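# Unrack the bike and stand it on its kickstand

## Task

Pull the bicycle out of the floor stand, which is loose rather than bolted down, and leave it upright on its own kickstand. At the finish the bike must touch no wall, furniture, loose item or the stand itself. The bike must stay up without the robot holding it: release it and back away. If the robot topples or ends up leaning, the task fails.

## Robot and tools

ROBOT. A LinearBot: an omnidirectional base carrying a column roughly 1.75 m high. A carriage rides the column over 1.0 m of travel (lift_m) and holds two identical six-joint arms, each ending in a two-finger gripper. Arm bases sit near 0.57 m + lift_m above the floor, with carriage parts hanging about 0.15 m lower. A hand reaches about 0.78 m from its shoulder but only around 0.38 m below its arm base. A hand is roughly 0.16 m long and 0.1 m wide (0.14 m when open). Parked arm joints 1 to 6 are 0, 0.05, 0.05, 1.45, 0, 0; parked, the robot spans about 0.95 m wide by 0.7 m long. The wheel motors are weak (2 N m), so even light pushes trigger contact_stop. Stretched arms heat their motors quickly, even empty.

CAMERAS. carriage_camera is fixed on the carriage, aimed forward and tilted about 20 degrees down. left_wrist_camera and right_wrist_camera look out beyond the fingertips. Images are 896x504 pixels. Results may list updated camera poses.

FRAMES. Base frame: origin on the floor beneath the base centre, x forward, y left, z up. left_hand and right_hand are reported in it as the point between that hand's finger pads, plus quat_wxyz. The hand's z axis runs along the fingers and the fingers open along its y axis; a hand pointing straight up with joints 1, 5, 6 at 0 reads (1, 0, 0, 0). Odometry frame is the base frame at scene start. base_odometry counts wheel rotation, so slip shows as motion; heading is positive leftward, -3.142 to 3.142.

execute_actions. Arguments: actions (a list holding one action, or empty to just read state and images) and cameras (list of names from carriage_camera, left_wrist_camera, right_wrist_camera, all; omitted, null or ["all"] gives all, [] gives none). An action may hold base, joints or both; their motions start together. base holds exactly one relative command measured from the base's last reported position: translate_m (metres, forward positive, -2 to 2), strafe_m (metres, left positive, -2 to 2), or rotate_rad (radians, counter-clockwise positive, -6.3 to 6.3). joints is one dictionary covering both arms, with absolute targets by name: lift_m 0 to 1 m; for each side (left_/right_): joint1_rad -2.617 to 3.054 (arm swing about vertical, 0 forward, positive left); joint2_rad 0 to 3.141 (shoulder: 0 upper arm back and level, 1.57 upright, 3.14 forward and level); joint3_rad 0 to 3.141 (elbow, 0 folded, 3.14 straight); joint4_rad -1.57 to 1.57 (wrist pitch, positive lifts fingertips); joint5_rad -1.57 to 1.57 (wrist yaw, positive turns fingertips to the right, opposite to joint 1); joint6_rad -2.094 to 2.094 (roll about the fingers, positive clockwise seen from the forearm); gripper_m 0 to 0.093 (pad gap in metres). Done tolerances: lift 0.004, joints 1 and 5 and 6 0.02, joints 2 and 3 0.055, joint 4 0.04, gripper 0.004. Arms move up to 1.8 rad/s (joints 1-3) and 2.7 rad/s (4-6); an action runs at most 15 s. Joints or base left out of an action may keep driving toward earlier targets without showing it. Unknown keys or out-of-range values get the call rejected with no motion. If a result reports a stop, later movement, wait and finished_scene calls in the same reply are skipped.

wait: seconds, 0 to 10; nothing new commanded; returns state and images. zoom_image: camera plus region [x0, y0, x1, y1] in image pixels, (0,0) top-left, at most 504x504, on that camera's latest full image. read_manual: section "licences" only; no motion. finished_scene: scene number; ends it for good once the last command has been held, and reports success.

RESULTS. base_status and joint_status tell how each motion of the last accepted action ended: done (for the base, wheels turned the full amount even if slipping; tiny moves may fall short yet say done), off_target (stopped away from target, may still push), contact_stop or time_out (old target dropped, holds where it stopped), not_followed / "joint command not followed" with a cause (a self-collision check withheld that arm's targets; the gripper still moves; targets may be retried with every later action until clear), limit_stop_at_motor_heat. on_its_own covers uncommanded parts; "held at" is the held target, not the position. motor_effort gives percent of maximum, positive toward larger joint values, peak in brackets; readings carry sizeable fixed and random error. A falling lift effort while lowering means a hand or load is resting on something. drive_wheels (ignore sign) higher at rest than after a free move means the base is still pressing. Joint torques and Motor temperatures lines list per-arm values in joint_positions order. MOTOR HOT appears from 75 °C; 90 °C stops that arm for 10 s; 100 °C makes that arm go limp and drop. OVER-TEMPERATURE FAULT and ARM HIT lines flag heat stops and hard self-collisions. A gripper holding something usually reads off_target.

CAUTIONS. Contact stops come late or not at all; after a hit the base can roll about 0.3 m further. When a drive is blocked, reverse about 0.2 m (or turn back), repeat if still pressed; a retry may itself stop spuriously. Arms and grippers have no contact stop: a blocked arm keeps pushing and snaps to target when freed. Watch for table edges the base passes under but the column strikes; reversing into one can tip the robot. The robot can topple and cannot recover, worst with carriage high, arms out, loads held, pulling, or abrupt stops; about 1.5 kg per outstretched hand can tip it, and only images reveal a lean. Hand readings drift at long reach, and a level hand sags 10 to 17 cm under 1 kg. Never let the arms strike or squeeze each other; to untangle a withheld arm, move it clear alone, then the other. Gripper force is about 45 to 60 N per pad. Avoid drops, slams and hard pushes, and remember the stand is free to slide. The robot holds its last command while you think.

Each tool is called by a JSON object that holds its "name" and its "arguments".

## Session

{"name": "execute_actions", "arguments": {"actions": []}}

Scene clock: 0.00 s.
Joint torques (N m, as the arm reports them, + toward a larger angle): no reading
Motor temperatures (°C, as the motors report them): left_arm=[27 27 24 27 28 23] | right_arm=[26 27 27 26 26 27]
base_odometry: x=+0.000 y=+0.000 heading=+0.000 (m, m, rad; odometry frame)
base_status: not commanded
joint_positions: lift_m=+0.297 left_joint1_rad=-0.004 left_joint2_rad=+0.031 left_joint3_rad=+0.035 left_joint4_rad=+1.418 left_joint5_rad=-0.019 left_joint6_rad=+0.029 left_gripper_m=+0.094 right_joint1_rad=+0.017 right_joint2_rad=+0.044 right_joint3_rad=+0.059 right_joint4_rad=+1.479 right_joint5_rad=-0.023 right_joint6_rad=+0.011 right_gripper_m=+0.095
joint_status: not commanded
motor_effort: lift_m=+33 drive_wheels=+2 (%)
left_hand: x=+0.3050 y=+0.3188 z=+1.3042 quat_wxyz=(+0.997, -0.008, +0.075, +0.013) (m; base frame)
right_hand: x=+0.2868 y=-0.3114 z=+1.3124 quat_wxyz=(+0.999, -0.012, +0.039, +0.014) (m; base frame)
pictures: carriage_camera, left_wrist_camera, right_wrist_camera
Images, in order (width x height): carriage_camera 896x504, left_wrist_camera 896x504, right_wrist_camera 896x504.

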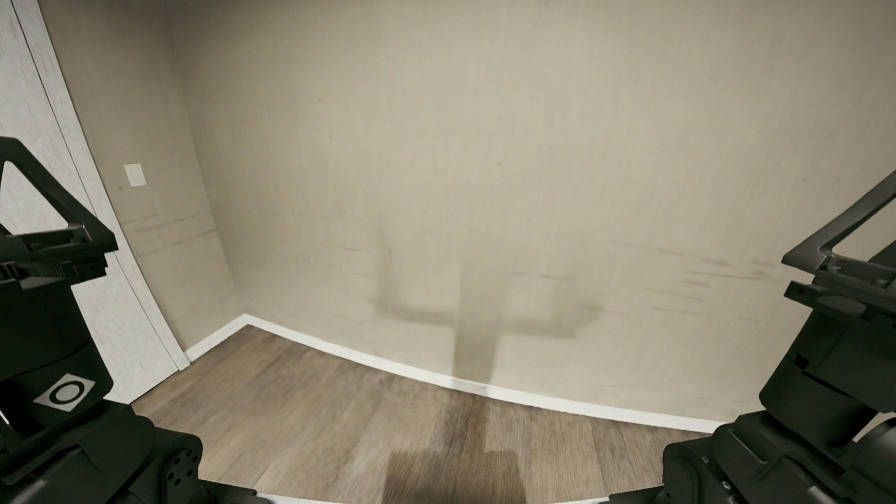

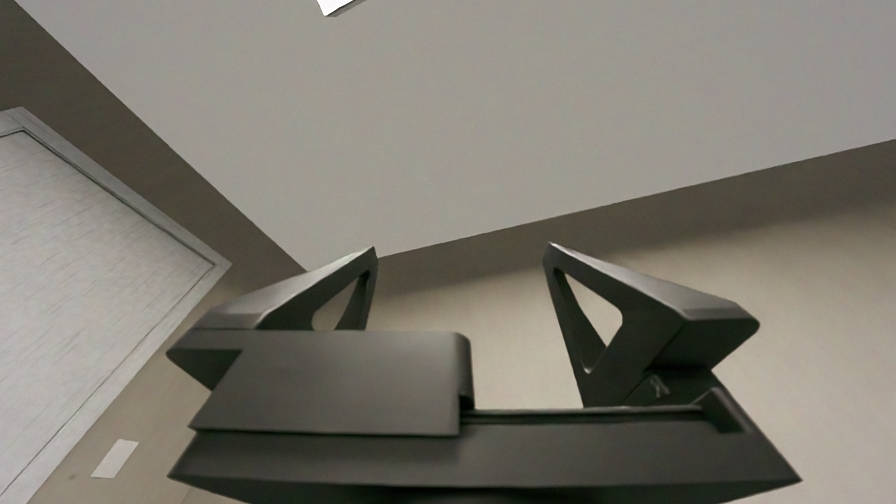

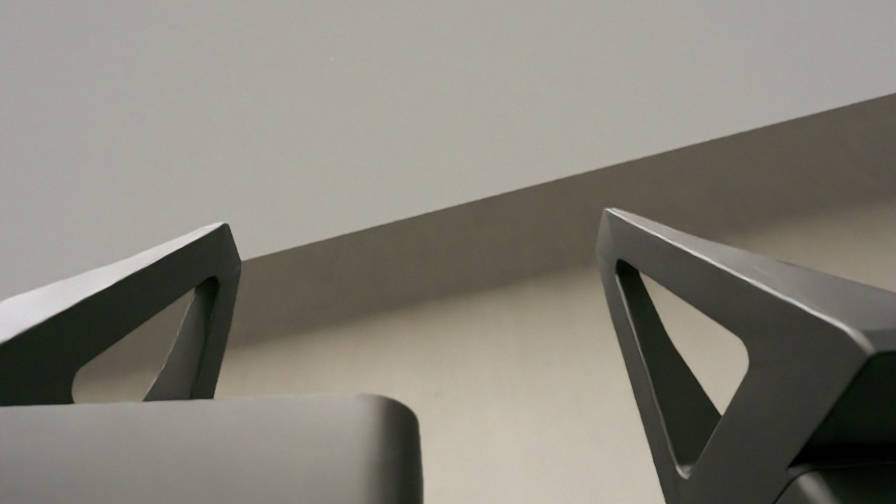

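{"name": "execute_actions", "arguments": {"actions": [{"base":{"rotate_rad":-2.2}}], "cameras": ["carriage_camera"]}}

Scene clock: 11.23 s.
Joint torques (N m, as the arm reports them, + toward a larger angle): left_arm=[ 0.38  3.8   7.42 -0.08  0.1  -0.09] | right_arm=[ 0.22  4.78  6.36 -0.19 -0.02  0.01]
Motor temperatures (°C, as the motors report them): left_arm=[27 27 25 27 28 23] | right_arm=[26 28 28 26 26 27]
base_odometry: x=+0.000 y=+0.000 heading=-2.199 (m, m, rad; odometry frame)
base_status: done
joint_positions: lift_m=+0.297 left_joint1_rad=-0.004 left_joint2_rad=+0.031 left_joint3_rad=+0.035 left_joint4_rad=+1.415 left_joint5_rad=-0.019 left_joint6_rad=+0.029 left_gripper_m=+0.094 right_joint1_rad=+0.017 right_joint2_rad=+0.044 right_joint3_rad=+0.059 right_joint4_rad=+1.477 right_joint5_rad=-0.023 right_joint6_rad=+0.011 right_gripper_m=+0.095
joint_status: not commanded
motor_effort: lift_m=+33(33) drive_wheels=+19(53) (%)
left_hand: x=+0.3057 y=+0.3188 z=+1.3041 quat_wxyz=(+0.997, -0.008, +0.076, +0.013) (m; base frame)
right_hand: x=+0.2873 y=-0.3114 z=+1.3124 quat_wxyz=(+0.999, -0.012, +0.040, +0.014) (m; base frame)
pictures: carriage_camera
Images, in order (width x height): carriage_camera 896x504.

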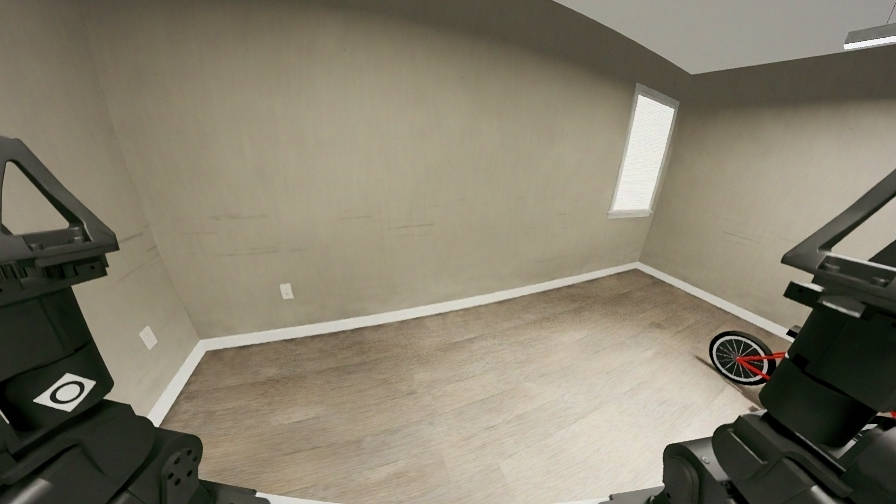

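{"name": "execute_actions", "arguments": {"actions": [{"base":{"rotate_rad":-1.1},"joints":{"lift_m":0.1}}], "cameras": ["carriage_camera"]}}

Scene clock: 18.23 s.
Joint torques (N m, as the arm reports them, + toward a larger angle): left_arm=[ 0.39  3.77  7.39 -0.12  0.1  -0.09] | right_arm=[ 0.21  4.89  6.44 -0.2  -0.02  0.01]
Motor temperatures (°C, as the motors report them): left_arm=[27 27 26 27 28 23] | right_arm=[26 28 28 26 26 27]
base_odometry: x=+0.000 y=+0.000 heading=+2.986 (m, m, rad; odometry frame)
base_status: done
joint_positions: lift_m=+0.100 left_joint1_rad=-0.004 left_joint2_rad=+0.031 left_joint3_rad=+0.035 left_joint4_rad=+1.417 left_joint5_rad=-0.019 left_joint6_rad=+0.029 left_gripper_m=+0.094 right_joint1_rad=+0.017 right_joint2_rad=+0.044 right_joint3_rad=+0.059 right_joint4_rad=+1.475 right_joint5_rad=-0.023 right_joint6_rad=+0.011 right_gripper_m=+0.095
joint_status: all done
motor_effort: lift_m=+29(30) drive_wheels=+17(49) (%)
left_hand: x=+0.3053 y=+0.3188 z=+1.1073 quat_wxyz=(+0.997, -0.008, +0.075, +0.013) (m; base frame)
right_hand: x=+0.2876 y=-0.3114 z=+1.1155 quat_wxyz=(+0.999, -0.012, +0.040, +0.014) (m; base frame)
pictures: carriage_camera
camera_calibration (this result's frames):
carriage_camera: T_world_to_cam=[[-0.0183693, -0.9987, 0.0475582, -0.0545049], [-0.379111, -0.0370569, -0.924609, 1.09124], [0.925169, -0.0350143, -0.377937, 0.234538], [0, 0, 0, 1]] pos_world=[0.195712, -0.00578386, 1.1002]
Images, in order (width x height): carriage_camera 896x504.

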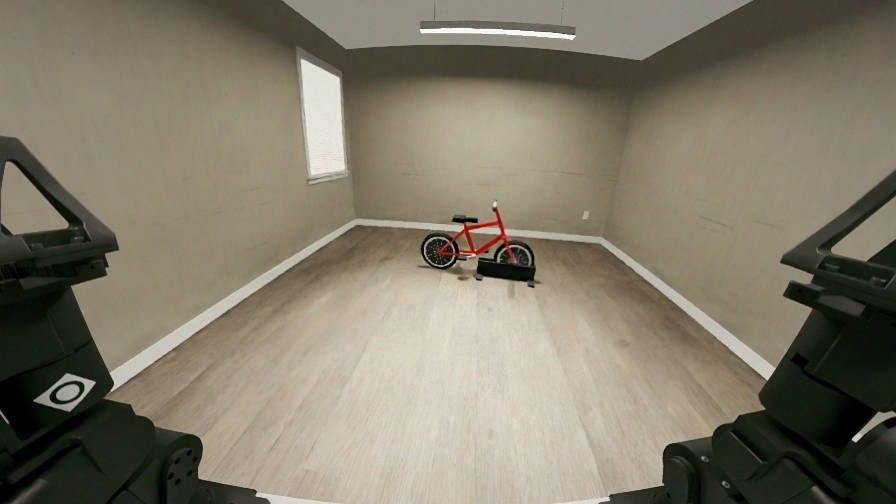

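{"name": "execute_actions", "arguments": {"actions": [{"base":{"translate_m":1.4},"joints":{"lift_m":0.0}}], "cameras": ["carriage_camera"]}}

Scene clock: 29.73 s.
Joint torques (N m, as the arm reports them, + toward a larger angle): left_arm=[ 0.41  3.81  7.43 -0.14  0.1  -0.09] | right_arm=[ 0.23  4.87  6.49 -0.22 -0.02  0.01]
Motor temperatures (°C, as the motors report them): left_arm=[27 28 27 27 28 23] | right_arm=[26 28 29 26 26 27]
base_odometry: x=-1.383 y=+0.219 heading=+2.985 (m, m, rad; odometry frame)
base_status: done
joint_positions: lift_m=+0.000 left_joint1_rad=-0.004 left_joint2_rad=+0.031 left_joint3_rad=+0.035 left_joint4_rad=+1.419 left_joint5_rad=-0.019 left_joint6_rad=+0.029 left_gripper_m=+0.094 right_joint1_rad=+0.017 right_joint2_rad=+0.044 right_joint3_rad=+0.059 right_joint4_rad=+1.477 right_joint5_rad=-0.023 right_joint6_rad=+0.011 right_gripper_m=+0.095
joint_status: all done
motor_effort: lift_m=+31(30) drive_wheels=-12(60) (%)
left_hand: x=+0.3047 y=+0.3188 z=+1.0074 quat_wxyz=(+0.997, -0.008, +0.074, +0.013) (m; base frame)
right_hand: x=+0.2871 y=-0.3114 z=+1.0155 quat_wxyz=(+0.999, -0.012, +0.039, +0.014) (m; base frame)
pictures: carriage_camera
camera_calibration (this result's frames):
carriage_camera: T_world_to_cam=[[-0.0183693, -0.9987, 0.0475582, -0.0497483], [-0.379111, -0.0370569, -0.924609, 0.998765], [0.925169, -0.0350143, -0.377937, 0.196739], [0, 0, 0, 1]] pos_world=[0.195712, -0.00578386, 1.00019]
Images, in order (width x height): carriage_camera 896x504.

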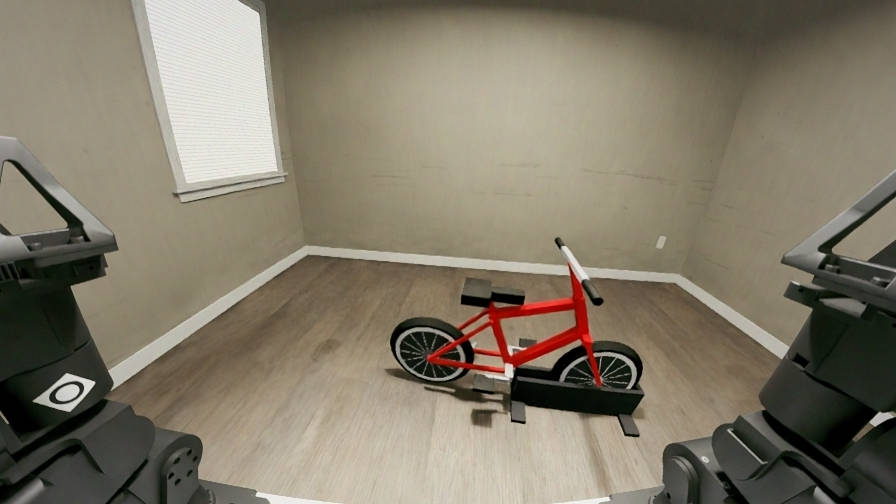

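{"name": "zoom_image", "arguments": {"camera": "carriage_camera", "region": [370, 220, 670, 450]}}

Region (370, 220, 670, 450) of carriage_camera's 896x504 image, scaled by 1.680, with more detail than that image has; it fills the top 386 rows of this view, and the rest is white.

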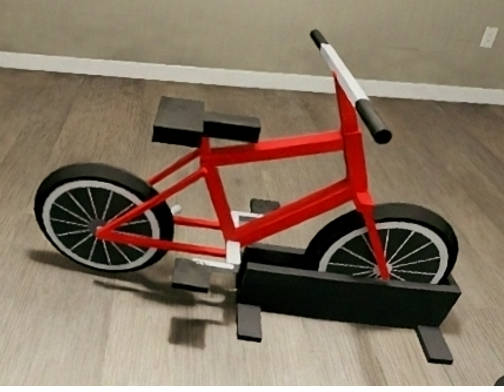

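{"name": "execute_actions", "arguments": {"actions": [{"joints":{"left_joint2_rad":1.6,"left_joint3_rad":1.5,"left_joint4_rad":-1.0,"left_joint1_rad":-0.3}}]}}

Scene clock: 53.43 s.
Joint torques (N m, as the arm reports them, + toward a larger angle): left_arm=[-0.03 -8.75 11.43  1.18  0.07 -0.09] | right_arm=[ 0.21  4.86  6.46 -0.23 -0.02  0.01]
Motor temperatures (°C, as the motors report them): left_arm=[27 28 28 27 28 23] | right_arm=[26 29 30 26 26 27]
base_odometry: x=-1.383 y=+0.219 heading=+2.985 (m, m, rad; odometry frame)
base_status: not commanded
joint_positions: lift_m=+0.000 left_joint1_rad=-0.294 left_joint2_rad=+1.596 left_joint3_rad=+1.474 left_joint4_rad=-1.000 left_joint5_rad=-0.019 left_joint6_rad=+0.029 left_gripper_m=+0.094 right_joint1_rad=+0.017 right_joint2_rad=+0.044 right_joint3_rad=+0.059 right_joint4_rad=+1.477 right_joint5_rad=-0.023 right_joint6_rad=+0.011 right_gripper_m=+0.095
joint_status: all done
motor_effort: lift_m=+30(30) drive_wheels=-9(11) (%)
left_hand: x=+0.6357 y=+0.2076 z=+0.7670 quat_wxyz=(+0.221, +0.155, +0.963, -0.020) (m; base frame)
right_hand: x=+0.2871 y=-0.3114 z=+1.0155 quat_wxyz=(+0.999, -0.012, +0.039, +0.014) (m; base frame)
pictures: carriage_camera, left_wrist_camera, right_wrist_camera
camera_calibration (this result's frames):
carriage_camera: T_world_to_cam=[[-0.0183693, -0.9987, 0.0475582, -0.0497484], [-0.379111, -0.0370569, -0.924609, 0.998765], [0.925169, -0.0350143, -0.377937, 0.196739], [0, 0, 0, 1]] pos_world=[0.195712, -0.00578386, 1.00019]
left_wrist_camera: T_world_to_cam=[[-0.30555, -0.951092, -0.0454248, 0.430516], [-0.937946, 0.292424, 0.1864, 0.401059], [-0.164, 0.0995604, -0.981423, 0.964823], [0, 0, 0, 1]] pos_world=[0.665947, 0.196123, 0.891699]
right_wrist_camera: T_world_to_cam=[[0.0442264, -0.998486, -0.0327126, -0.297292], [0.739652, 0.0547373, -0.67076, 0.488232], [0.671535, 0.00546935, 0.740953, -0.819213], [0, 0, 0, 1]] pos_world=[0.202156, -0.319086, 0.924759]
Images, in order (width x height): carriage_camera 896x504, left_wrist_camera 896x504, right_wrist_camera 896x504.

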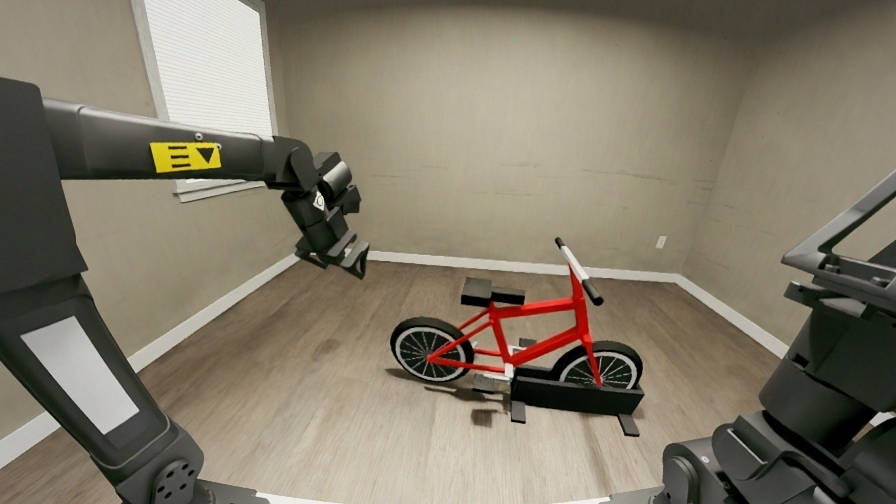

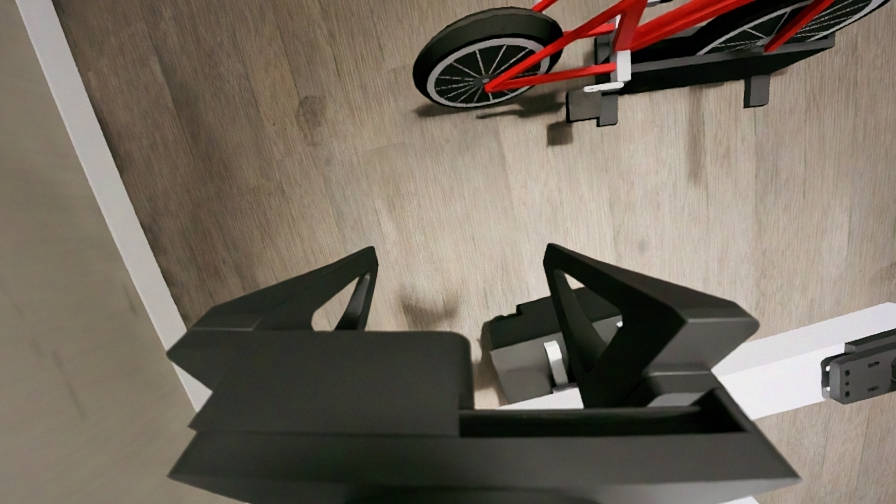

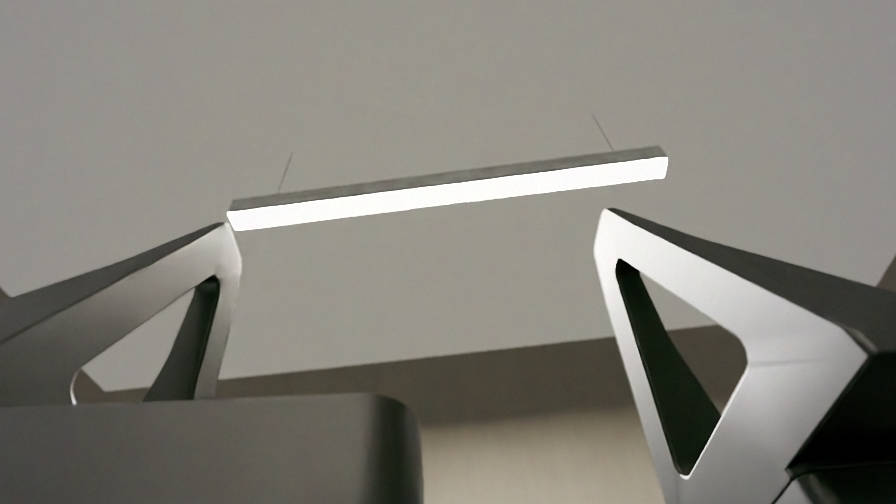

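{"name": "execute_actions", "arguments": {"actions": [{"base":{"translate_m":0.2},"joints":{"left_joint2_rad":2.1,"left_joint3_rad":1.7,"left_joint4_rad":-0.6}}], "cameras": ["carriage_camera","left_wrist_camera"]}}

{"name": "zoom_image", "arguments": {"camera": "left_wrist_camera", "region": [250, 0, 750, 280]}}

Scene clock: 68.07 s.
Joint torques (N m, as the arm reports them, + toward a larger angle): left_arm=[  0.02 -15.67   9.37   1.39   0.07  -0.09] | right_arm=[ 0.24  4.84  6.44 -0.23 -0.02  0.01]
Motor temperatures (°C, as the motors report them): left_arm=[27 31 31 29 28 23] | right_arm=[26 29 31 26 26 27]
base_odometry: x=-1.580 y=+0.251 heading=+2.984 (m, m, rad; odometry frame)
base_status: done
joint_positions: lift_m=+0.000 left_joint1_rad=-0.294 left_joint2_rad=+2.116 left_joint3_rad=+1.696 left_joint4_rad=-0.606 left_joint5_rad=-0.019 left_joint6_rad=+0.029 left_gripper_m=+0.094 right_joint1_rad=+0.017 right_joint2_rad=+0.044 right_joint3_rad=+0.059 right_joint4_rad=+1.478 right_joint5_rad=-0.023 right_joint6_rad=+0.011 right_gripper_m=+0.095
joint_status: all done
motor_effort: lift_m=+30(31) drive_wheels=-11(57) (%)
left_hand: x=+0.7780 y=+0.1643 z=+0.6656 quat_wxyz=(+0.268, +0.153, +0.951, -0.027) (m; base frame)
right_hand: x=+0.2870 y=-0.3114 z=+1.0155 quat_wxyz=(+0.999, -0.012, +0.039, +0.014) (m; base frame)
pictures: carriage_camera, left_wrist_camera
camera_calibration (this result's frames):
carriage_camera: T_world_to_cam=[[-0.0183693, -0.9987, 0.0475582, -0.0497484], [-0.379111, -0.0370569, -0.924609, 0.998766], [0.925169, -0.0350143, -0.377937, 0.196739], [0, 0, 0, 1]] pos_world=[0.195712, -0.00578386, 1.00019]
left_wrist_camera: T_world_to_cam=[[-0.301632, -0.952274, -0.0468336, 0.426281], [-0.950682, 0.296678, 0.0904807, 0.639181], [-0.0722679, 0.0718157, -0.994796, 0.834981], [0, 0, 0, 1]] pos_world=[0.79658, 0.156341, 0.792767]
Images, in order (width x height): carriage_camera 896x504, left_wrist_camera 896x504.

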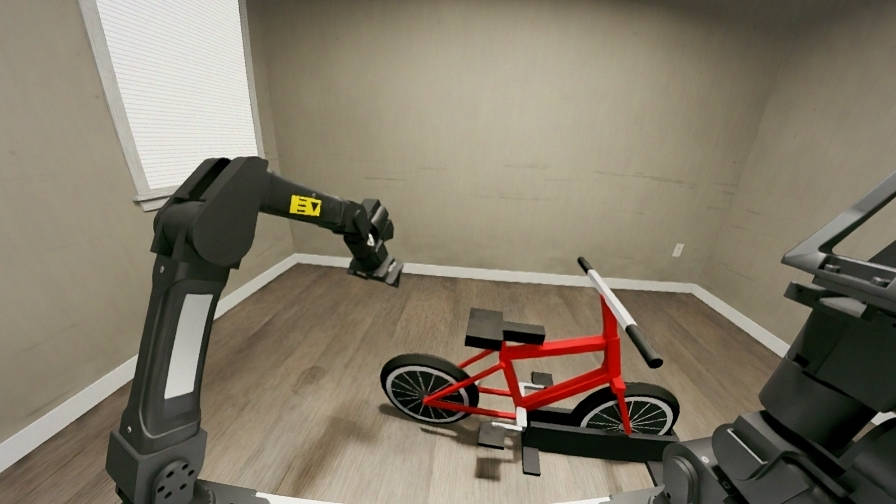

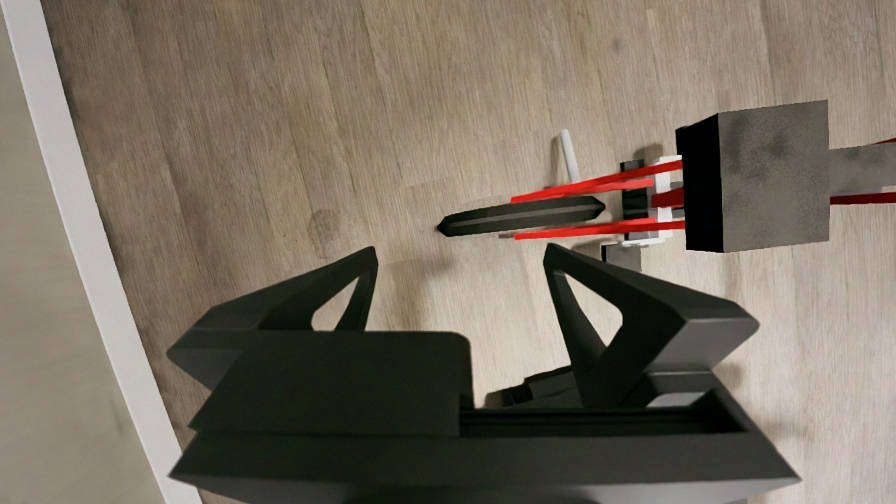

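Region (250, 0, 750, 280) of left_wrist_camera's 896x504 image, scaled by 1.008, with more detail than that image has; it fills the top 282 rows of this view, and the rest is white.

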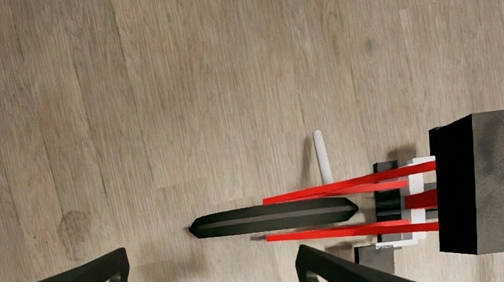

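{"name": "execute_actions", "arguments": {"actions": [{"base":{"strafe_m":-0.42},"joints":{"left_joint6_rad":1.5}}], "cameras": ["carriage_camera","left_wrist_camera"]}}

Scene clock: 91.13 s.
Joint torques (N m, as the arm reports them, + toward a larger angle): left_arm=[  0.28 -15.55   9.3    1.31   0.14  -0.05] | right_arm=[ 0.23  4.87  6.41 -0.23 -0.02  0.01]
Motor temperatures (°C, as the motors report them): left_arm=[27 41 32 30 28 23] | right_arm=[26 29 31 26 26 27]
base_odometry: x=-1.515 y=+0.666 heading=+2.984 (m, m, rad; odometry frame)
base_status: done
joint_positions: lift_m=+0.000 left_joint1_rad=-0.298 left_joint2_rad=+2.116 left_joint3_rad=+1.696 left_joint4_rad=-0.605 left_joint5_rad=-0.019 left_joint6_rad=+1.493 left_gripper_m=+0.094 right_joint1_rad=+0.017 right_joint2_rad=+0.044 right_joint3_rad=+0.059 right_joint4_rad=+1.478 right_joint5_rad=-0.023 right_joint6_rad=+0.011 right_gripper_m=+0.095
joint_status: all done
motor_effort: lift_m=+29(29) drive_wheels=-6(48) (%)
left_hand: x=+0.7777 y=+0.1625 z=+0.6657 quat_wxyz=(+0.218, +0.750, +0.604, +0.159) (m; base frame)
right_hand: x=+0.2869 y=-0.3114 z=+1.0155 quat_wxyz=(+0.999, -0.012, +0.039, +0.014) (m; base frame)
pictures: carriage_camera, left_wrist_camera
camera_calibration (this result's frames):
carriage_camera: T_world_to_cam=[[-0.0183693, -0.9987, 0.0475582, -0.0497484], [-0.379111, -0.0370569, -0.924609, 0.998766], [0.925169, -0.0350143, -0.377937, 0.196739], [0, 0, 0, 1]] pos_world=[0.195712, -0.00578386, 1.00019]
left_wrist_camera: T_world_to_cam=[[-0.82761, 0.179264, -0.531907, 0.972632], [-0.124386, 0.865496, 0.485226, -0.358423], [0.547347, 0.46774, -0.693996, 0.0887588], [0, 0, 0, 1]] pos_world=[0.711795, 0.0943402, 0.752864]
Images, in order (width x height): carriage_camera 896x504, left_wrist_camera 896x504.

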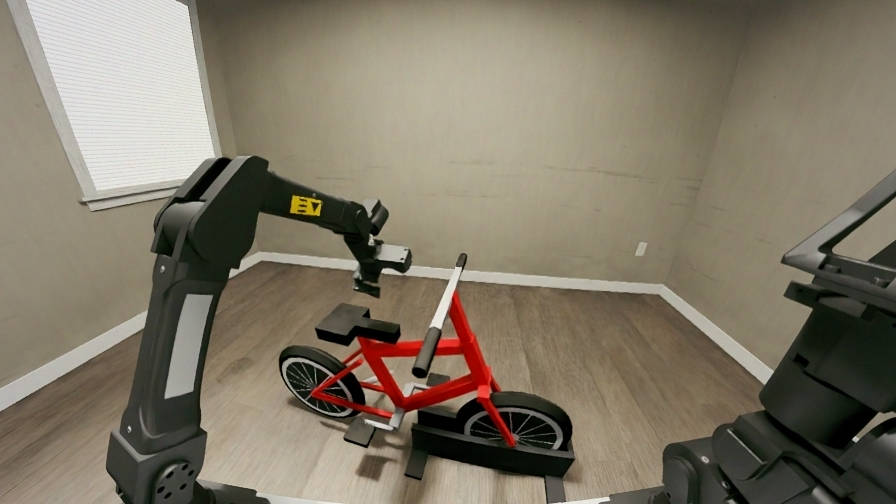

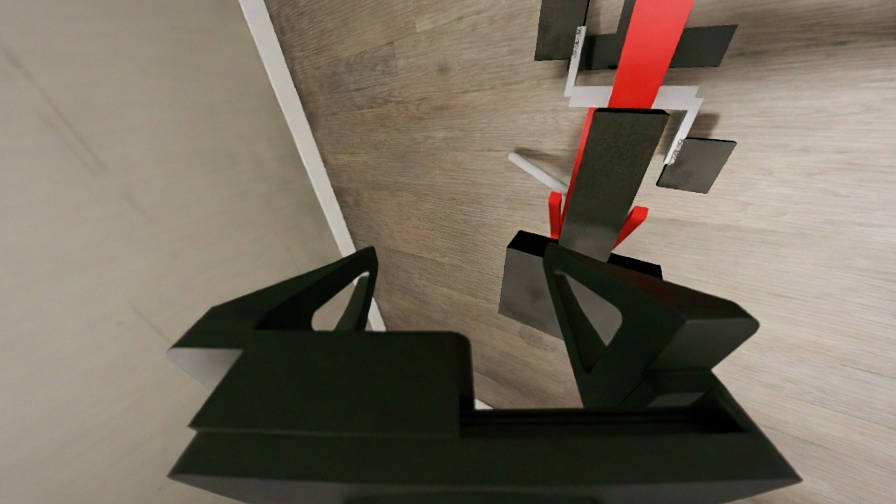

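{"name": "execute_actions", "arguments": {"actions": [{"joints":{"left_joint2_rad":2.2,"left_joint3_rad":1.68,"left_joint4_rad":-0.95}}], "cameras": ["carriage_camera","left_wrist_camera"]}}

Scene clock: 109.30 s.
Joint torques (N m, as the arm reports them, + toward a larger angle): left_arm=[  0.25 -14.71   6.28   0.47   0.15  -0.02] | right_arm=[ 0.23  4.85  6.45 -0.24 -0.03  0.01]
Motor temperatures (°C, as the motors report them): left_arm=[27 45 32 31 28 23] | right_arm=[26 29 32 26 26 27]
base_odometry: x=-1.515 y=+0.666 heading=+2.984 (m, m, rad; odometry frame)
base_status: not commanded
joint_positions: lift_m=+0.000 left_joint1_rad=-0.298 left_joint2_rad=+2.207 left_joint3_rad=+1.696 left_joint4_rad=-0.949 left_joint5_rad=-0.019 left_joint6_rad=+1.493 left_gripper_m=+0.094 right_joint1_rad=+0.017 right_joint2_rad=+0.044 right_joint3_rad=+0.059 right_joint4_rad=+1.478 right_joint5_rad=-0.023 right_joint6_rad=+0.011 right_gripper_m=+0.095
joint_status: all done
motor_effort: lift_m=+29(30) drive_wheels=-5(7) (%)
left_hand: x=+0.6959 y=+0.1876 z=+0.5958 quat_wxyz=(+0.041, +0.779, +0.625, +0.039) (m; base frame)
right_hand: x=+0.2869 y=-0.3114 z=+1.0155 quat_wxyz=(+0.999, -0.012, +0.039, +0.014) (m; base frame)
pictures: carriage_camera, left_wrist_camera
camera_calibration (this result's frames):
carriage_camera: T_world_to_cam=[[-0.0183693, -0.9987, 0.0475582, -0.0497484], [-0.379111, -0.0370569, -0.924609, 0.998766], [0.925169, -0.0350143, -0.377937, 0.196739], [0, 0, 0, 1]] pos_world=[0.195712, -0.00578386, 1.00019]
left_wrist_camera: T_world_to_cam=[[-0.966756, 0.221983, -0.126911, 0.710732], [0.104222, 0.79531, 0.597176, -0.569057], [0.233497, 0.564097, -0.792006, 0.332022], [0, 0, 0, 1]] pos_world=[0.668887, 0.107514, 0.692991]
Images, in order (width x height): carriage_camera 896x504, left_wrist_camera 896x504.

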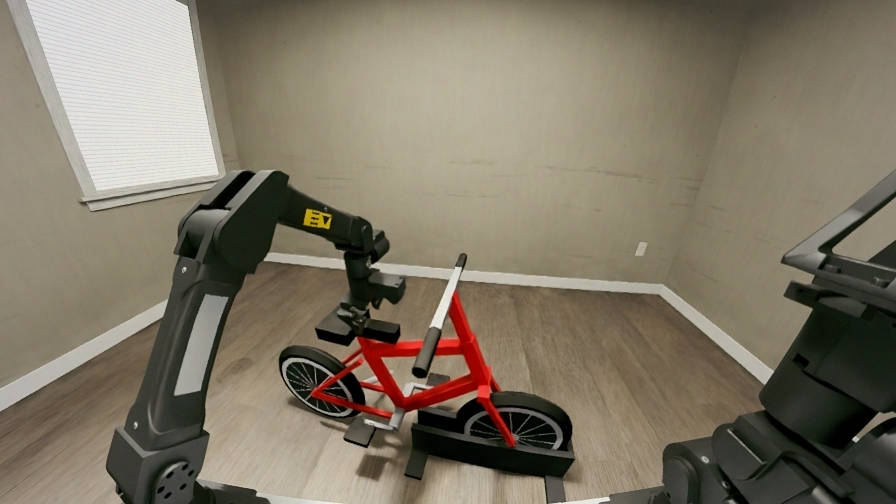

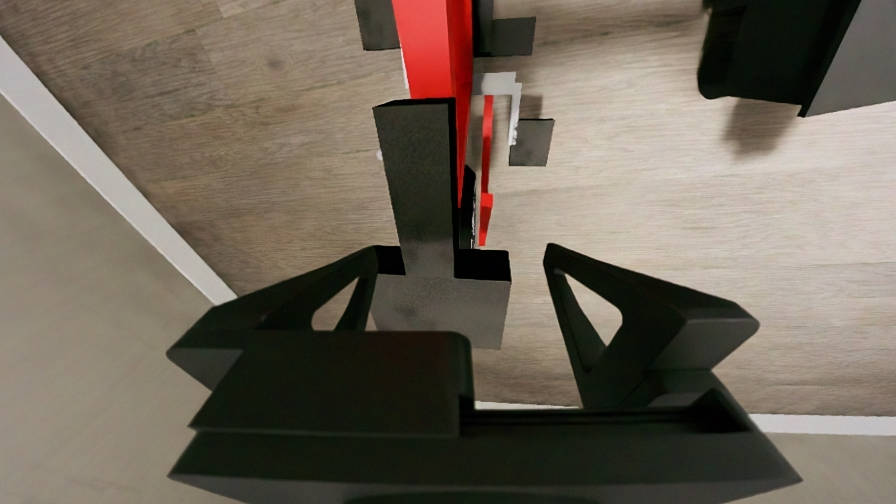

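{"name": "execute_actions", "arguments": {"actions": [{"base":{"strafe_m":-0.08}}], "cameras": []}}

{"name": "execute_actions", "arguments": {"actions": [{"base":{"translate_m":0.02},"joints":{"left_joint2_rad":2.33,"left_joint3_rad":1.72,"left_joint4_rad":-0.88}}], "cameras": ["carriage_camera","left_wrist_camera"]}}

Scene clock: 118.10 s.
Joint torques (N m, as the arm reports them, + toward a larger angle): left_arm=[  0.35 -14.74   6.27   0.47   0.16  -0.02] | right_arm=[ 0.21  4.86  6.44 -0.24 -0.02  0.01]
Motor temperatures (°C, as the motors report them): left_arm=[27 46 32 30 28 23] | right_arm=[26 29 32 26 26 27]
base_odometry: x=-1.502 y=+0.745 heading=+2.985 (m, m, rad; odometry frame)
base_status: done
joint_positions: lift_m=+0.000 left_joint1_rad=-0.299 left_joint2_rad=+2.207 left_joint3_rad=+1.696 left_joint4_rad=-0.949 left_joint5_rad=-0.019 left_joint6_rad=+1.493 left_gripper_m=+0.094 right_joint1_rad=+0.017 right_joint2_rad=+0.044 right_joint3_rad=+0.059 right_joint4_rad=+1.478 right_joint5_rad=-0.023 right_joint6_rad=+0.011 right_gripper_m=+0.095
joint_status: not commanded
motor_effort: lift_m=+29(29) drive_wheels=-6(50) (%)
left_hand: x=+0.6958 y=+0.1871 z=+0.5958 quat_wxyz=(+0.041, +0.779, +0.624, +0.039) (m; base frame)
right_hand: x=+0.2869 y=-0.3114 z=+1.0155 quat_wxyz=(+0.999, -0.012, +0.039, +0.014) (m; base frame)
pictures: none
No camera images: the call's "cameras" was empty. Leave "cameras" out to get every camera's image.

Scene clock: 118.97 s.
Joint torques (N m, as the arm reports them, + toward a larger angle): left_arm=[  0.4  -15.96   8.48   0.39   0.15  -0.02] | right_arm=[ 0.24  4.86  6.45 -0.23  0.    0.02]
Motor temperatures (°C, as the motors report them): left_arm=[27 46 32 30 28 23] | right_arm=[26 29 32 26 26 27]
base_odometry: x=-1.522 y=+0.748 heading=+2.984 (m, m, rad; odometry frame)
base_status: done
joint_positions: lift_m=+0.000 left_joint1_rad=-0.299 left_joint2_rad=+2.343 left_joint3_rad=+1.709 left_joint4_rad=-0.881 left_joint5_rad=-0.019 left_joint6_rad=+1.493 left_gripper_m=+0.094 right_joint1_rad=+0.017 right_joint2_rad=+0.044 right_joint3_rad=+0.059 right_joint4_rad=+1.478 right_joint5_rad=-0.023 right_joint6_rad=+0.011 right_gripper_m=+0.095
joint_status: all done
motor_effort: lift_m=+31(29) drive_wheels=-8(29) (%)
left_hand: x=+0.6995 y=+0.1859 z=+0.5422 quat_wxyz=(+0.018, +0.780, +0.625, +0.024) (m; base frame)
right_hand: x=+0.2870 y=-0.3114 z=+1.0155 quat_wxyz=(+0.999, -0.012, +0.039, +0.014) (m; base frame)
pictures: carriage_camera, left_wrist_camera
camera_calibration (this result's frames):
carriage_camera: T_world_to_cam=[[-0.0183693, -0.9987, 0.0475582, -0.0497484], [-0.379111, -0.0370569, -0.924609, 0.998766], [0.925169, -0.0350143, -0.377937, 0.196739], [0, 0, 0, 1]] pos_world=[0.195712, -0.00578386, 1.00019]
left_wrist_camera: T_world_to_cam=[[-0.971707, 0.224694, -0.0727804, 0.681395], [0.136438, 0.78554, 0.603583, -0.560275], [0.192794, 0.576576, -0.793972, 0.316834], [0, 0, 0, 1]] pos_world=[0.677475, 0.104334, 0.639322]
Images, in order (width x height): carriage_camera 896x504, left_wrist_camera 896x504.

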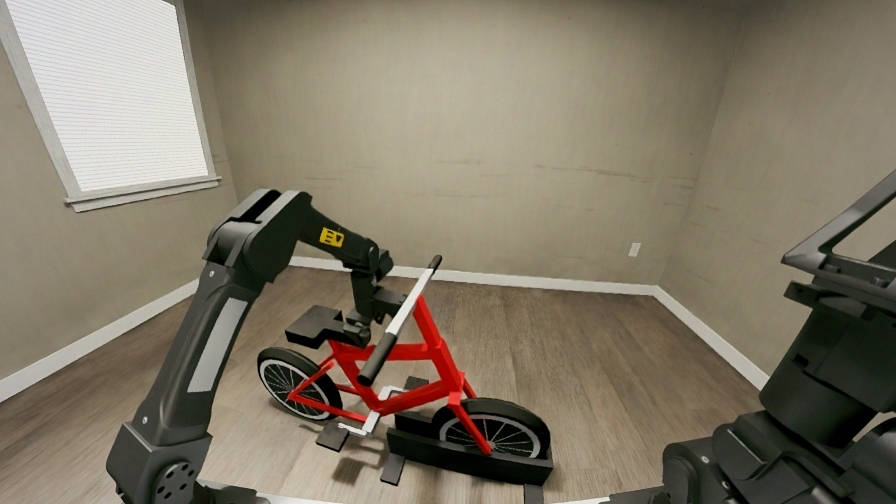

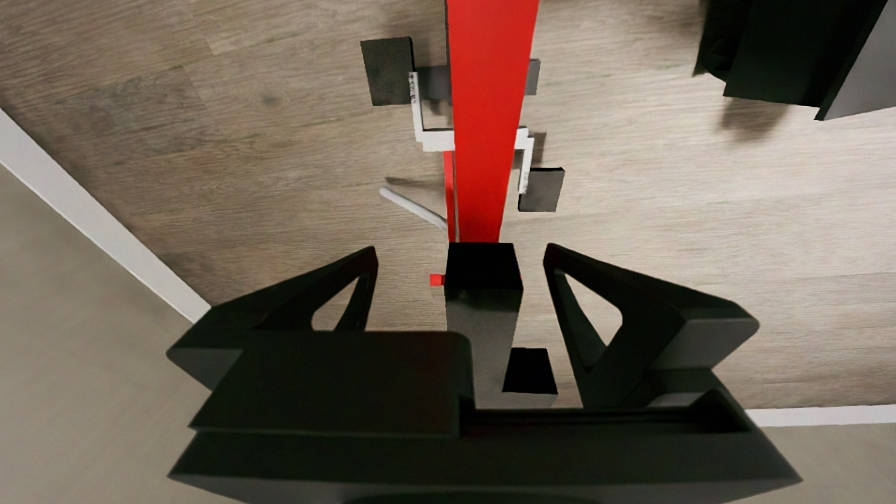

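Good. Lower a bit more and close.

{"name": "execute_actions", "arguments": {"actions": [{"joints":{"left_joint2_rad":2.45,"left_joint3_rad":1.75,"left_joint4_rad":-0.8}}], "cameras": []}}

{"name": "execute_actions", "arguments": {"actions": [{"joints":{"left_gripper_m":0.0}}], "cameras": ["left_wrist_camera"]}}

{"name": "execute_actions", "arguments": {"actions": [{"base":{"strafe_m":0.3}}], "cameras": ["carriage_camera","left_wrist_camera"]}}

Scene clock: 125.93 s.
Joint torques (N m, as the arm reports them, + toward a larger angle): left_arm=[  0.38 -16.09   8.73   0.42   0.13  -0.02] | right_arm=[ 0.23  4.87  6.42 -0.21 -0.02  0.01]
Motor temperatures (°C, as the motors report them): left_arm=[27 47 32 29 28 23] | right_arm=[26 29 32 26 26 27]
base_odometry: x=-1.522 y=+0.748 heading=+2.984 (m, m, rad; odometry frame)
base_status: not commanded
joint_positions: lift_m=+0.000 left_joint1_rad=-0.299 left_joint2_rad=+2.458 left_joint3_rad=+1.735 left_joint4_rad=-0.808 left_joint5_rad=-0.017 left_joint6_rad=+1.493 left_gripper_m=+0.094 right_joint1_rad=+0.017 right_joint2_rad=+0.044 right_joint3_rad=+0.059 right_joint4_rad=+1.478 right_joint5_rad=-0.023 right_joint6_rad=+0.011 right_gripper_m=+0.095
joint_status: all done
motor_effort: lift_m=+30(29) drive_wheels=-9(8) (%)
left_hand: x=+0.7059 y=+0.1837 z=+0.4992 quat_wxyz=(+0.012, +0.780, +0.625, +0.018) (m; base frame)
right_hand: x=+0.2870 y=-0.3114 z=+1.0155 quat_wxyz=(+0.999, -0.012, +0.039, +0.014) (m; base frame)
pictures: none
No camera images: the call's "cameras" was empty. Leave "cameras" out to get every camera's image.

Scene clock: 126.67 s.
Joint torques (N m, as the arm reports them, + toward a larger angle): left_arm=[  0.32 -16.14   8.54   0.9    0.08   0.02] | right_arm=[ 0.22  4.85  6.47 -0.25 -0.03  0.01]
Motor temperatures (°C, as the motors report them): left_arm=[27 48 32 29 28 23] | right_arm=[26 29 32 26 26 27]
base_odometry: x=-1.522 y=+0.748 heading=+2.984 (m, m, rad; odometry frame)
base_status: not commanded
joint_positions: lift_m=+0.000 left_joint1_rad=-0.299 left_joint2_rad=+2.460 left_joint3_rad=+1.734 left_joint4_rad=-0.868 left_joint5_rad=-0.011 left_joint6_rad=+1.491 left_gripper_m=+0.037 right_joint1_rad=+0.017 right_joint2_rad=+0.044 right_joint3_rad=+0.059 right_joint4_rad=+1.478 right_joint5_rad=-0.023 right_joint6_rad=+0.011 right_gripper_m=+0.095
joint_status: left_gripper_m off_target (ended at +0.037, target +0.000)
motor_effort: lift_m=+30(30) drive_wheels=-7(7) (%)
left_hand: x=+0.6908 y=+0.1873 z=+0.4979 quat_wxyz=(-0.013, +0.780, +0.626, -0.002) (m; base frame)
right_hand: x=+0.2870 y=-0.3114 z=+1.0155 quat_wxyz=(+0.999, -0.012, +0.039, +0.014) (m; base frame)
pictures: left_wrist_camera
camera_calibration (this result's frames):
left_wrist_camera: T_world_to_cam=[[-0.974762, 0.22312, 0.0075762, 0.631768], [0.182331, 0.776063, 0.603723, -0.563423], [0.128823, 0.589867, -0.797158, 0.325928], [0, 0, 0, 1]] pos_world=[0.676566, 0.104038, 0.595181]
Images, in order (width x height): left_wrist_camera 896x504.

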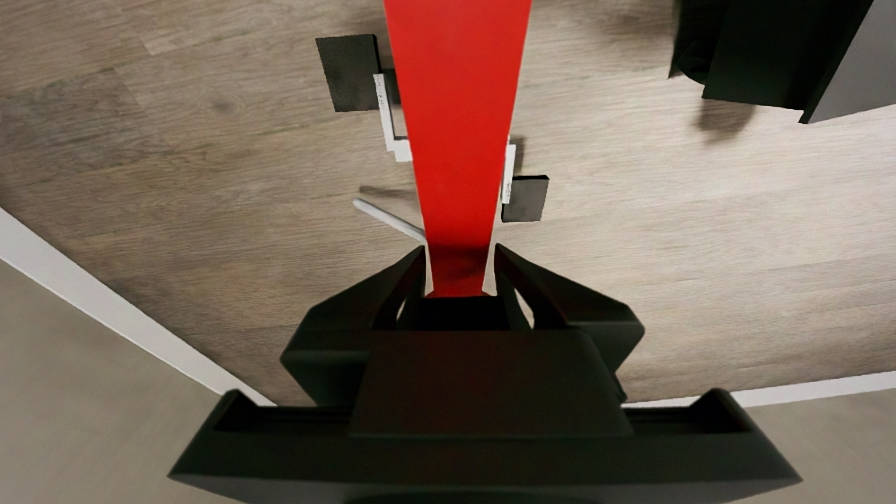

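Scene clock: 128.70 s.
Joint torques (N m, as the arm reports them, + toward a larger angle): left_arm=[ -0.33 -16.26   8.64   0.42   0.01  -0.16] | right_arm=[ 0.21  4.71  6.45 -0.23  0.    0.01]
Motor temperatures (°C, as the motors report them): left_arm=[27 48 32 29 28 24] | right_arm=[26 29 32 26 26 27]
base_odometry: x=-1.555 y=+0.541 heading=+2.984 (m, m, rad; odometry frame)
base_status: strafe_m contact_stop (by the wheels' count: +0.209 of +0.300)
joint_positions: lift_m=+0.000 left_joint1_rad=-0.290 left_joint2_rad=+2.460 left_joint3_rad=+1.734 left_joint4_rad=-0.808 left_joint5_rad=-0.010 left_joint6_rad=+1.506 left_gripper_m=+0.037 right_joint1_rad=+0.017 right_joint2_rad=+0.044 right_joint3_rad=+0.059 right_joint4_rad=+1.478 right_joint5_rad=-0.025 right_joint6_rad=+0.011 right_gripper_m=+0.095
joint_status: not commanded
motor_effort: lift_m=+29(31) drive_wheels=-8(73) (%)
left_hand: x=+0.7061 y=+0.1867 z=+0.4980 quat_wxyz=(+0.012, +0.782, +0.623, +0.014) (m; base frame)
right_hand: x=+0.2869 y=-0.3111 z=+1.0156 quat_wxyz=(+0.999, -0.013, +0.039, +0.014) (m; base frame)
pictures: carriage_camera, left_wrist_camera
camera_calibration (this result's frames):
carriage_camera: T_world_to_cam=[[-0.0183693, -0.9987, 0.0475582, -0.0497481], [-0.379111, -0.0370569, -0.924609, 0.99876], [0.925169, -0.0350143, -0.377937, 0.196737], [0, 0, 0, 1]] pos_world=[0.195712, -0.00578386, 1.00018]
left_wrist_camera: T_world_to_cam=[[-0.972015, 0.229028, -0.0522833, 0.67357], [0.153066, 0.786281, 0.59861, -0.544492], [0.178207, 0.573855, -0.799333, 0.293592], [0, 0, 0, 1]] pos_world=[0.685743, 0.105378, 0.595833]
Images, in order (width x height): carriage_camera 896x504, left_wrist_camera 896x504.

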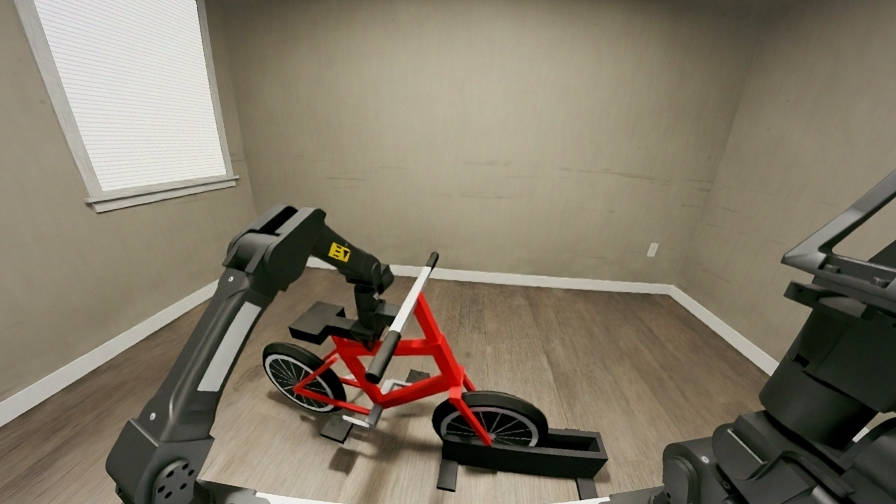

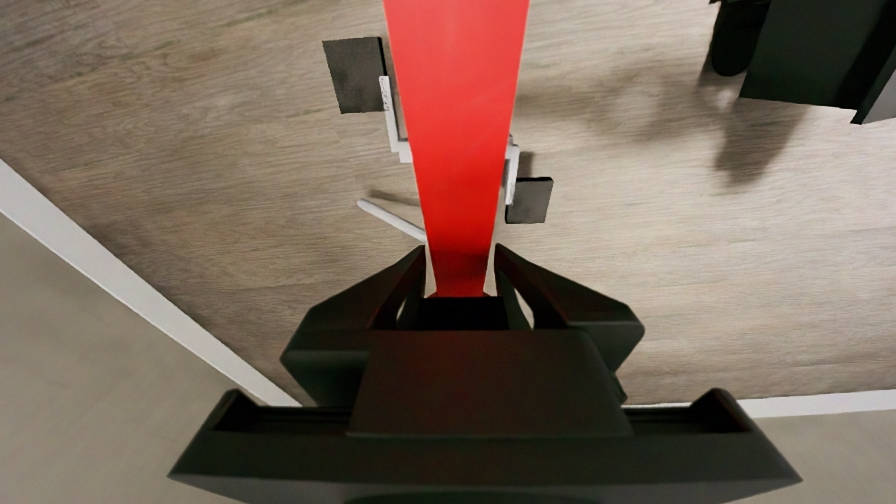

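{"name": "execute_actions", "arguments": {"actions": [{"base":{"strafe_m":0.45},"joints":{"left_joint1_rad":-0.3}}], "cameras": ["carriage_camera"]}}

Scene clock: 136.40 s.
Joint torques (N m, as the arm reports them, + toward a larger angle): left_arm=[ -0.07 -16.4    8.71   0.29  -0.01  -0.25] | right_arm=[ 0.22  4.91  6.41 -0.24 -0.01  0.01]
Motor temperatures (°C, as the motors report them): left_arm=[27 50 32 29 28 24] | right_arm=[26 29 32 26 26 27]
base_odometry: x=-1.565 y=+0.481 heading=+2.983 (m, m, rad; odometry frame)
base_status: strafe_m contact_stop (by the wheels' count: +0.061 of +0.450)
joint_positions: lift_m=+0.000 left_joint1_rad=-0.294 left_joint2_rad=+2.461 left_joint3_rad=+1.734 left_joint4_rad=-0.792 left_joint5_rad=-0.005 left_joint6_rad=+1.515 left_gripper_m=+0.037 right_joint1_rad=+0.017 right_joint2_rad=+0.044 right_joint3_rad=+0.059 right_joint4_rad=+1.477 right_joint5_rad=-0.025 right_joint6_rad=+0.011 right_gripper_m=+0.095
joint_status: all done
motor_effort: lift_m=+29(30) drive_wheels=-3(48) (%)
left_hand: x=+0.7090 y=+0.1832 z=+0.4977 quat_wxyz=(+0.020, +0.786, +0.618, +0.017) (m; base frame)
right_hand: x=+0.2870 y=-0.3111 z=+1.0156 quat_wxyz=(+0.999, -0.013, +0.039, +0.014) (m; base frame)
pictures: carriage_camera
camera_calibration (this result's frames):
carriage_camera: T_world_to_cam=[[-0.0183693, -0.9987, 0.0475582, -0.0497481], [-0.379111, -0.0370569, -0.924609, 0.998759], [0.925169, -0.0350143, -0.377937, 0.196737], [0, 0, 0, 1]] pos_world=[0.195712, -0.00578386, 1.00018]
Images, in order (width x height): carriage_camera 896x504.

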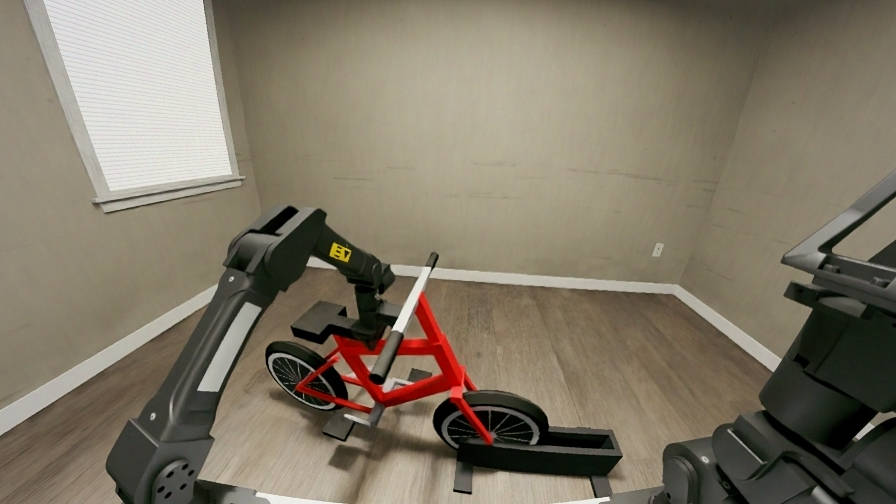

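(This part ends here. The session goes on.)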